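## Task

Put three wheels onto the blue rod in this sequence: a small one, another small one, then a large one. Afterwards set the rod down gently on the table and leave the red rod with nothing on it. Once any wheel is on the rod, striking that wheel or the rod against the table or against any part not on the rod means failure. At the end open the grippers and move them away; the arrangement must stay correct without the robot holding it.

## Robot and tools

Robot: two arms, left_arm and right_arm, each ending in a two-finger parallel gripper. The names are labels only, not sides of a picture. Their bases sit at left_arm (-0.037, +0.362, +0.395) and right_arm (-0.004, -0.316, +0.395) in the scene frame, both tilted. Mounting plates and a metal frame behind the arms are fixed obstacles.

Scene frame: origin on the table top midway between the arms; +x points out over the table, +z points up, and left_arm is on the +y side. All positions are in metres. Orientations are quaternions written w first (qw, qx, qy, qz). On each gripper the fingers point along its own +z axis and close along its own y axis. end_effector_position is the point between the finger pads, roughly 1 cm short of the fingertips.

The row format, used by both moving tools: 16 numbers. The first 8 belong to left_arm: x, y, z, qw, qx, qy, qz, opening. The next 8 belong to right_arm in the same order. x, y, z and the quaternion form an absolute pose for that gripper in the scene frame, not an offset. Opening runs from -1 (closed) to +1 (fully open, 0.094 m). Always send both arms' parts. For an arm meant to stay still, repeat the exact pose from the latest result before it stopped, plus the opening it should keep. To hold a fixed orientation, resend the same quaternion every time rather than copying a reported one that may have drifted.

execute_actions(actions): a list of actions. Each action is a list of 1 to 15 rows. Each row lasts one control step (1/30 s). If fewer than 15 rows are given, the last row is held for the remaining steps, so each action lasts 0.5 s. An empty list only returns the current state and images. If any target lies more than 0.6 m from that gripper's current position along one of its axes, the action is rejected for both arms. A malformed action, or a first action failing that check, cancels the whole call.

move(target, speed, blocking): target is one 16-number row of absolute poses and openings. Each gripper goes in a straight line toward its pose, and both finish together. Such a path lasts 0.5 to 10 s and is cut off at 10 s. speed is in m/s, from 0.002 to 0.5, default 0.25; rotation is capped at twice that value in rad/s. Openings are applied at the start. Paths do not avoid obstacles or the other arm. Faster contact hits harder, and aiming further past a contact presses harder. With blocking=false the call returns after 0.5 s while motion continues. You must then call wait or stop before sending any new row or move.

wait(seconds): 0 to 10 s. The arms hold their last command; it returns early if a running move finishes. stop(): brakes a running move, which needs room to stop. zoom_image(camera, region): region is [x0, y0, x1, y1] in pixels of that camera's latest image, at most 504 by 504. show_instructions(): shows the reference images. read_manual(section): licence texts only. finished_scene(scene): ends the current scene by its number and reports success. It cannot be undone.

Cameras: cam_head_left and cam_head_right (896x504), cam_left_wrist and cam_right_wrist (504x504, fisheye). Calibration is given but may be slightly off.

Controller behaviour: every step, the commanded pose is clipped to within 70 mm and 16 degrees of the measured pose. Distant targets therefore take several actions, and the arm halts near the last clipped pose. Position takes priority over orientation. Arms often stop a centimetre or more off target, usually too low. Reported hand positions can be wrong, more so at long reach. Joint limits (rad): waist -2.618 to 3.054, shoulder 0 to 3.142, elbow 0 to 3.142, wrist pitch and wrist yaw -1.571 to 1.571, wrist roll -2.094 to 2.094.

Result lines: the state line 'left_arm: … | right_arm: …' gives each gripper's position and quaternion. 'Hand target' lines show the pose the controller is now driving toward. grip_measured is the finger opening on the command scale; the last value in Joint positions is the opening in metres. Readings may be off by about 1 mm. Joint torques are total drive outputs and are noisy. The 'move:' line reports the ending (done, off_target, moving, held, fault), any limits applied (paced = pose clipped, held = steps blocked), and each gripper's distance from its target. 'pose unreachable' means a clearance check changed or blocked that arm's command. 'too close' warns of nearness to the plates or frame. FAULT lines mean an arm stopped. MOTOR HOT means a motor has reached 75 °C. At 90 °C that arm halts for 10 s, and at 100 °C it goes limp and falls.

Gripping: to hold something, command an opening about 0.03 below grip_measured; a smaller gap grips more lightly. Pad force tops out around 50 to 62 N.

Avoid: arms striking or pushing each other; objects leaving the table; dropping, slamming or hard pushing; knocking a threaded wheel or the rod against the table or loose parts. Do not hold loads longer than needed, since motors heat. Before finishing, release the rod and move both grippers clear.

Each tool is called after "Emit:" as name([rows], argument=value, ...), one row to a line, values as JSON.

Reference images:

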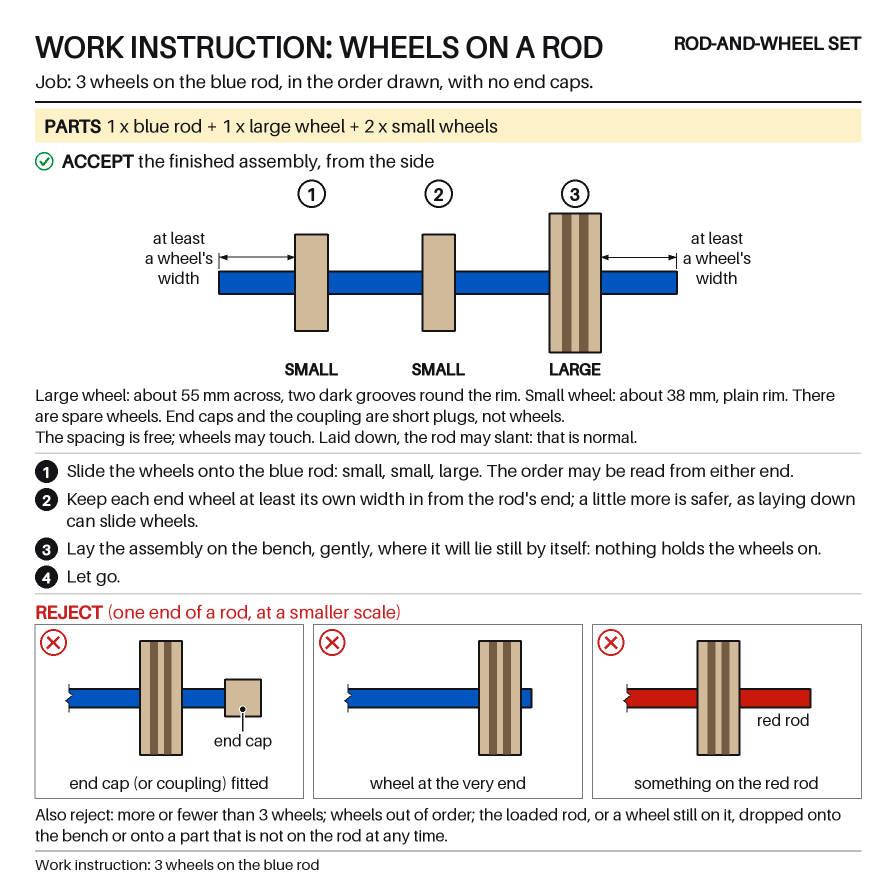

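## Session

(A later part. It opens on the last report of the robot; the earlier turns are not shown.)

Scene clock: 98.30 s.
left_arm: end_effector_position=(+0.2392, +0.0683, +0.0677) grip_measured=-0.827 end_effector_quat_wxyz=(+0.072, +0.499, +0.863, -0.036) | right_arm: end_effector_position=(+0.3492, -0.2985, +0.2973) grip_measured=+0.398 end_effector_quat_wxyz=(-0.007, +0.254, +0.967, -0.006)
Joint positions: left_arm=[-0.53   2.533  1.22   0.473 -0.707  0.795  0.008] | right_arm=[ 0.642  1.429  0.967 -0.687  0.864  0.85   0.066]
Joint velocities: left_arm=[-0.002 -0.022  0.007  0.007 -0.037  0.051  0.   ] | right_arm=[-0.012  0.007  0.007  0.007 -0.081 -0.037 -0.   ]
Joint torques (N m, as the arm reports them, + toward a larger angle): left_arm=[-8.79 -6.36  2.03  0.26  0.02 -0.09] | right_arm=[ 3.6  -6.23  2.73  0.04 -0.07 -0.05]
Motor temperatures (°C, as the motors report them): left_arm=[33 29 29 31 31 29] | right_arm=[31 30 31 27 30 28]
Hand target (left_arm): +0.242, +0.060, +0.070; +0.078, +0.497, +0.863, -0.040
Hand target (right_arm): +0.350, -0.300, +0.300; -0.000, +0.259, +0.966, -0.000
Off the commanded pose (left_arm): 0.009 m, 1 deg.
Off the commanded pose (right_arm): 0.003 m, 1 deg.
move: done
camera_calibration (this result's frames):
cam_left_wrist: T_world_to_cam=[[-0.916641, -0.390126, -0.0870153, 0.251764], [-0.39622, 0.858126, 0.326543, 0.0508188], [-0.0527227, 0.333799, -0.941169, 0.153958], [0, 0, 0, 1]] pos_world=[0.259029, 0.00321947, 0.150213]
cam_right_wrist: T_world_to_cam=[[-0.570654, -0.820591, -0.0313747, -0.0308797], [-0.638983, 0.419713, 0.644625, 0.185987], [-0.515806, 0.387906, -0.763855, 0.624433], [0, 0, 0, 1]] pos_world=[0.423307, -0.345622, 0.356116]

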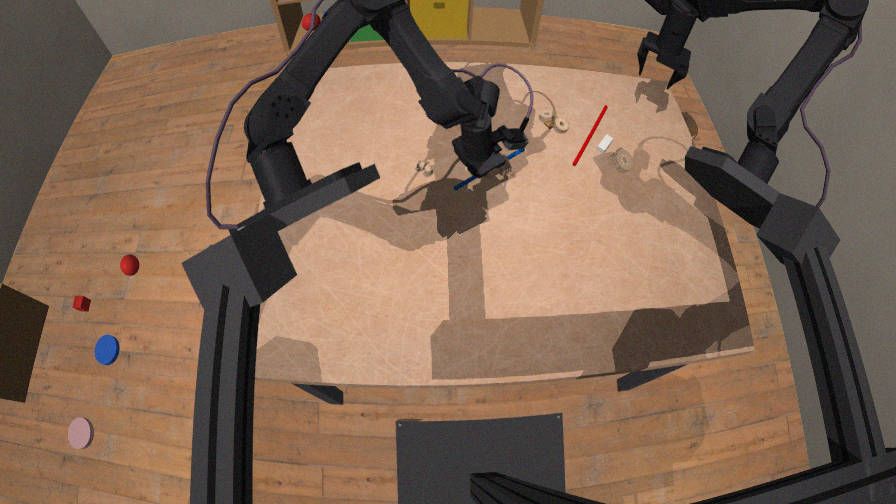

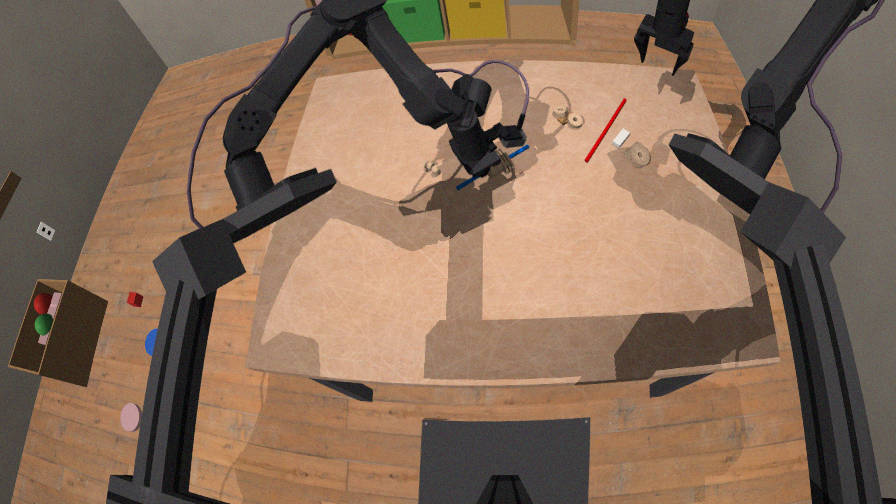

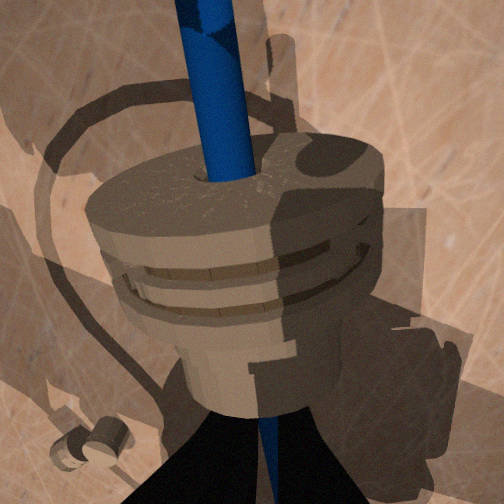

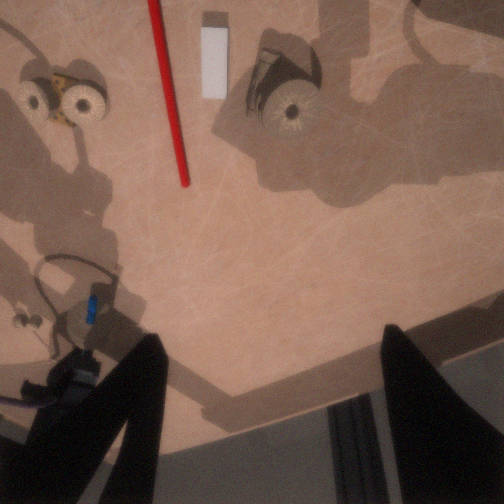

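Emit:
move(target=[0.24,0.06,0.033,0.0755,0.498,0.863,-0.0436,-1, 0.35,-0.30,0.3,0,0.259,0.966,0,0.4], speed=0.025)

Emit:
move(target=[0.24,0.06,0.033,0.0755,0.498,0.863,-0.0436,-0.4, 0.35,-0.30,0.3,0,0.259,0.966,0,0.4])

Emit:
move(target=[0.23,0.08,0.14,0.0755,0.498,0.863,-0.0436,-0.4, 0.35,-0.30,0.3,0,0.259,0.966,0,0.4], speed=0.1)

Scene clock: 100.17 s.
left_arm: end_effector_position=(+0.2351, +0.0715, +0.0316) grip_measured=-0.827 end_effector_quat_wxyz=(+0.061, +0.499, +0.864, -0.034) | right_arm: end_effector_position=(+0.3492, -0.2985, +0.2972) grip_measured=+0.398 end_effector_quat_wxyz=(-0.007, +0.254, +0.967, -0.006)
Joint positions: left_arm=[-0.468  2.628  1.31   0.49  -0.675  0.836  0.008] | right_arm=[ 0.642  1.429  0.967 -0.687  0.864  0.85   0.066]
Joint velocities: left_arm=[-0.012 -0.002 -0.007  0.007  0.022 -0.007  0.   ] | right_arm=[-0.002  0.002 -0.012 -0.037  0.007 -0.051 -0.001]
Joint torques (N m, as the arm reports them, + toward a larger angle): left_arm=[-8.66 -6.03  1.73  0.46  0.18  0.05] | right_arm=[ 3.78 -6.18  2.84  0.05  0.    0.01]
Motor temperatures (°C, as the motors report them): left_arm=[33 29 29 31 30 29] | right_arm=[30 30 31 27 30 28]
Hand target (left_arm): +0.240, +0.060, +0.033; +0.075, +0.498, +0.863, -0.044
Hand target (right_arm): +0.350, -0.300, +0.300; -0.000, +0.259, +0.966, -0.000
Off the commanded pose (left_arm): 0.013 m, 2 deg.
Off the commanded pose (right_arm): 0.003 m, 1 deg.
move: off_target (left_arm)
camera_calibration (this result's frames):
cam_left_wrist: T_world_to_cam=[[-0.917671, -0.389901, -0.0765361, 0.246048], [-0.391197, 0.852815, 0.345936, 0.0568763], [-0.0696099, 0.347396, -0.935131, 0.121578], [0, 0, 0, 1]] pos_world=[0.256503, 0.0051937, 0.112847]
cam_right_wrist: T_world_to_cam=[[-0.570571, -0.820641, -0.0315763, -0.030806], [-0.639172, 0.419601, 0.644511, 0.186087], [-0.515663, 0.387922, -0.763942, 0.624439], [0, 0, 0, 1]] pos_world=[0.423365, -0.345597, 0.356128]

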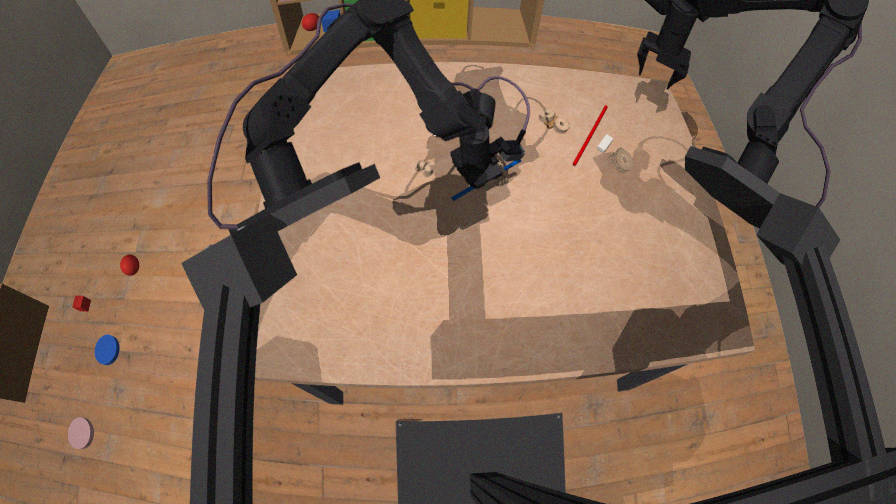

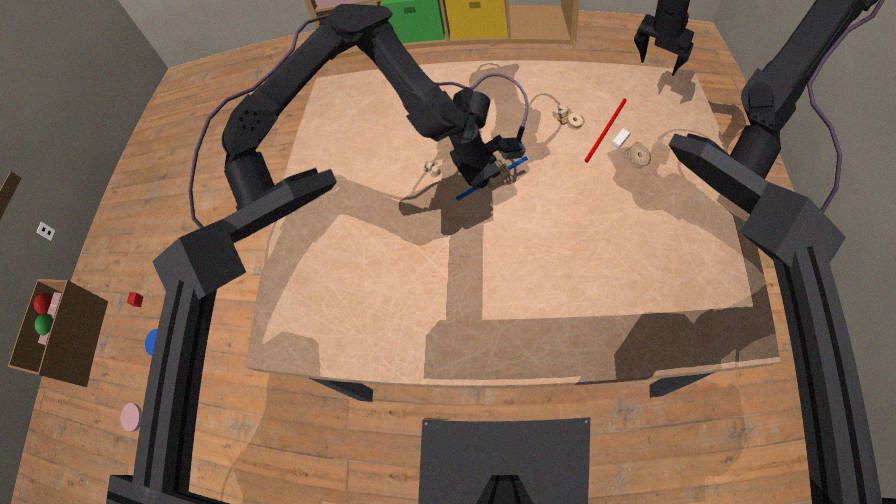

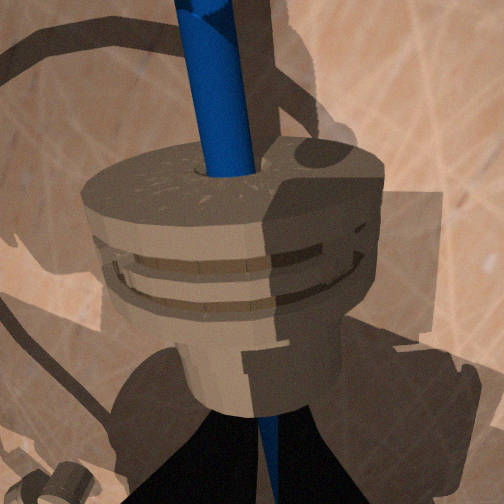

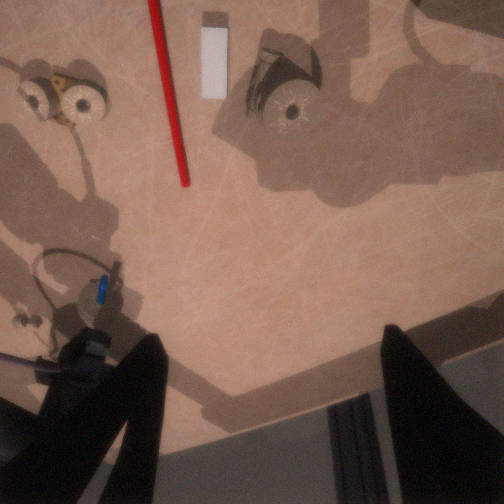

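Scene clock: 100.87 s.
left_arm: end_effector_position=(+0.2359, +0.0734, +0.0298) grip_measured=-0.403 end_effector_quat_wxyz=(+0.061, +0.497, +0.865, -0.034) | right_arm: end_effector_position=(+0.3492, -0.2985, +0.2972) grip_measured=+0.398 end_effector_quat_wxyz=(-0.007, +0.254, +0.967, -0.006)
Joint positions: left_arm=[-0.462  2.628  1.31   0.493 -0.672  0.837  0.028] | right_arm=[ 0.642  1.429  0.967 -0.687  0.864  0.85   0.066]
Joint velocities: left_arm=[-0.022 -0.017  0.012  0.007 -0.022 -0.007  0.001] | right_arm=[ 0.002  0.007 -0.007 -0.022  0.007  0.022  0.   ]
Joint torques (N m, as the arm reports them, + toward a larger angle): left_arm=[-9.2  -6.14  1.55  0.44  0.17  0.06] | right_arm=[ 3.81 -5.96  2.67  0.03  0.01 -0.04]
Motor temperatures (°C, as the motors report them): left_arm=[33 29 29 31 30 29] | right_arm=[30 30 31 27 30 28]
Hand target (left_arm): +0.240, +0.060, +0.034; +0.076, +0.498, +0.863, -0.044
Hand target (right_arm): +0.350, -0.300, +0.300; -0.000, +0.259, +0.966, -0.000
Off the commanded pose (left_arm): 0.014 m, 2 deg.
Off the commanded pose (right_arm): 0.003 m, 1 deg.
move: off_target (left_arm)
camera_calibration (this result's frames):
cam_left_wrist: T_world_to_cam=[[-0.916044, -0.393767, -0.0762303, 0.247195], [-0.394608, 0.85084, 0.346924, 0.0570615], [-0.0717474, 0.347879, -0.93479, 0.11976], [0, 0, 0, 1]] pos_world=[0.257551, 0.00712535, 0.110998]
cam_right_wrist: T_world_to_cam=[[-0.570571, -0.820641, -0.0315763, -0.030806], [-0.639172, 0.419601, 0.644511, 0.186087], [-0.515663, 0.387922, -0.763942, 0.624439], [0, 0, 0, 1]] pos_world=[0.423365, -0.345597, 0.356128]

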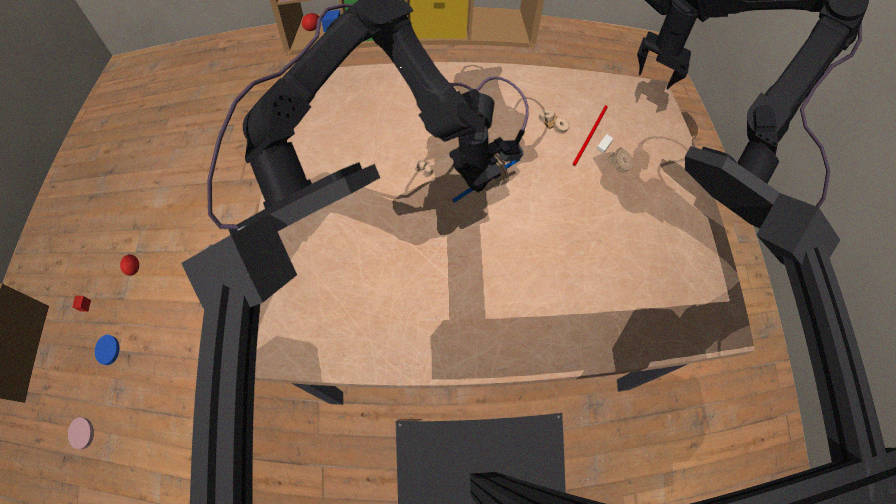

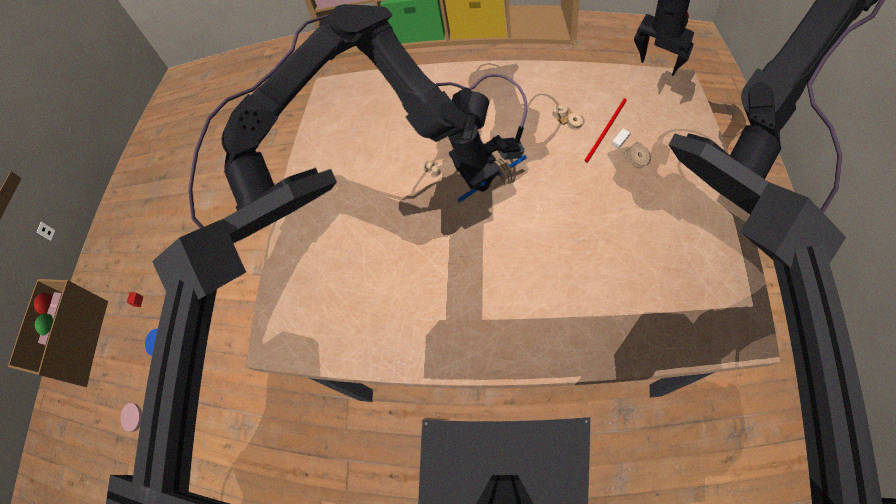

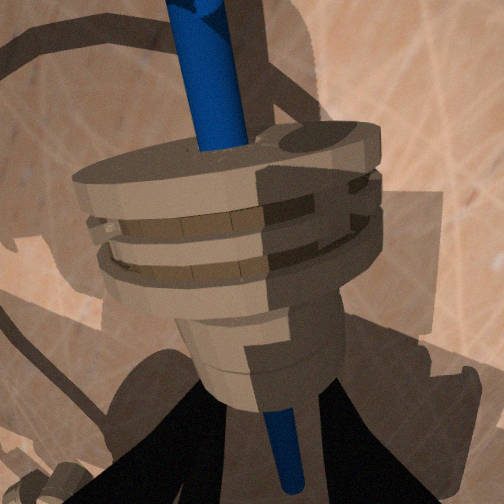

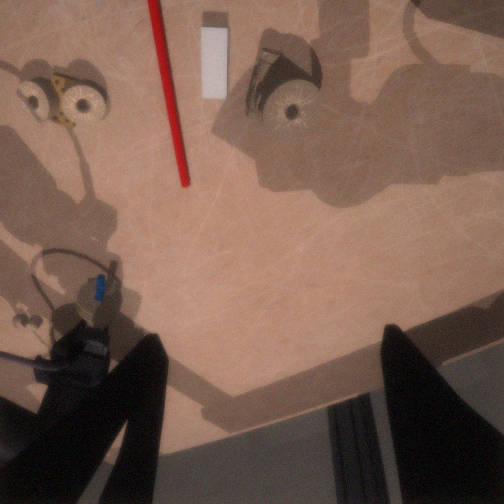

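Scene clock: 102.47 s.
left_arm: end_effector_position=(+0.2360, +0.0823, +0.1322) grip_measured=-0.403 end_effector_quat_wxyz=(+0.076, +0.491, +0.867, -0.038) | right_arm: end_effector_position=(+0.3492, -0.2985, +0.2972) grip_measured=+0.398 end_effector_quat_wxyz=(-0.007, +0.254, +0.967, -0.006)
Joint positions: left_arm=[-0.632  2.328  1.034  0.393 -0.768  0.678  0.028] | right_arm=[ 0.642  1.429  0.967 -0.687  0.864  0.85   0.066]
Joint velocities: left_arm=[-0.012  0.007 -0.002 -0.125 -0.066 -0.007 -0.001] | right_arm=[-0.002  0.002  0.002  0.037 -0.037 -0.051 -0.001]
Joint torques (N m, as the arm reports them, + toward a larger angle): left_arm=[-9.06 -7.88 -1.05  0.27  0.06 -0.03] | right_arm=[ 3.78 -6.01  2.6   0.06  0.02 -0.02]
Motor temperatures (°C, as the motors report them): left_arm=[33 29 29 31 30 29] | right_arm=[30 30 31 27 30 28]
Hand target (left_arm): +0.231, +0.081, +0.140; +0.076, +0.498, +0.863, -0.043
Hand target (right_arm): +0.350, -0.300, +0.300; -0.000, +0.259, +0.966, -0.000
Off the commanded pose (left_arm): 0.010 m, 1 deg.
Off the commanded pose (right_arm): 0.003 m, 1 deg.
move: done
camera_calibration (this result's frames):
cam_left_wrist: T_world_to_cam=[[-0.909407, -0.406913, -0.0860316, 0.259445], [-0.41211, 0.853719, 0.318323, 0.0216947], [-0.0560831, 0.32494, -0.94407, 0.21178], [0, 0, 0, 1]] pos_world=[0.256759, 0.0182347, 0.215349]
cam_right_wrist: T_world_to_cam=[[-0.570571, -0.820641, -0.0315763, -0.030806], [-0.639172, 0.419601, 0.644511, 0.186087], [-0.515663, 0.387922, -0.763942, 0.624439], [0, 0, 0, 1]] pos_world=[0.423365, -0.345597, 0.356128]

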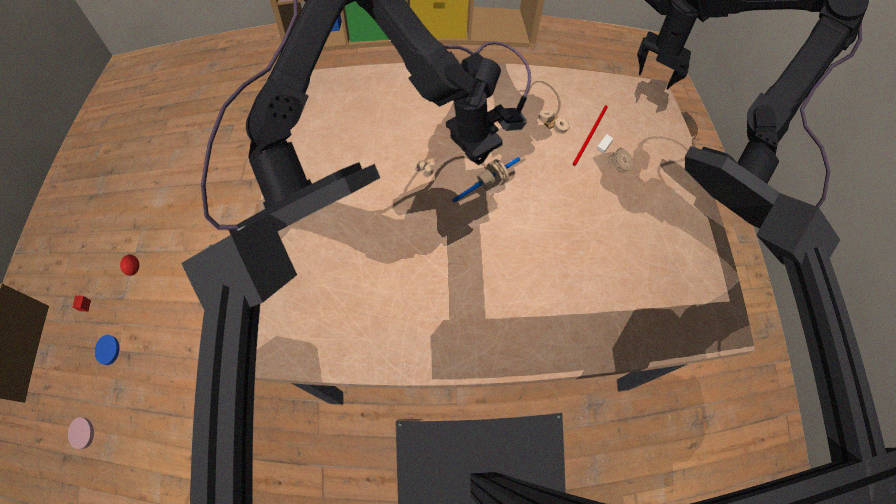

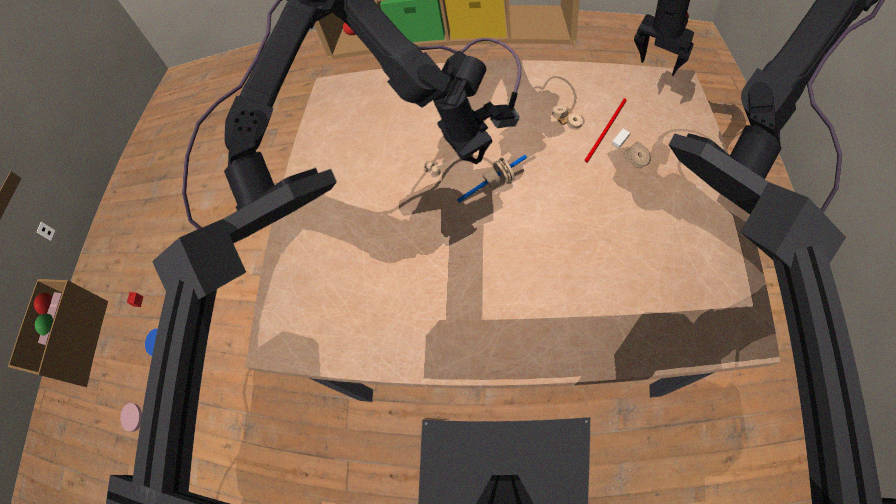

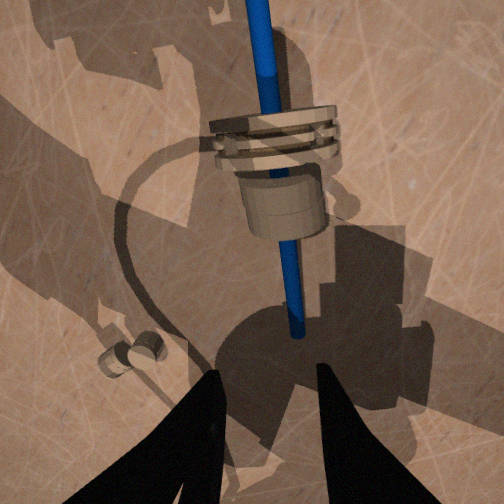

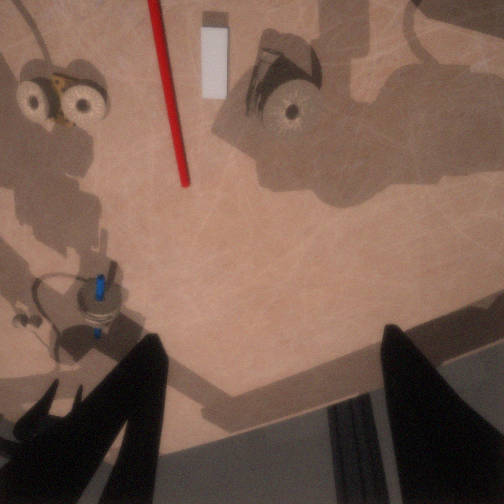

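Emit:
finished_scene(scene=1)

The scene is finished: the task was done.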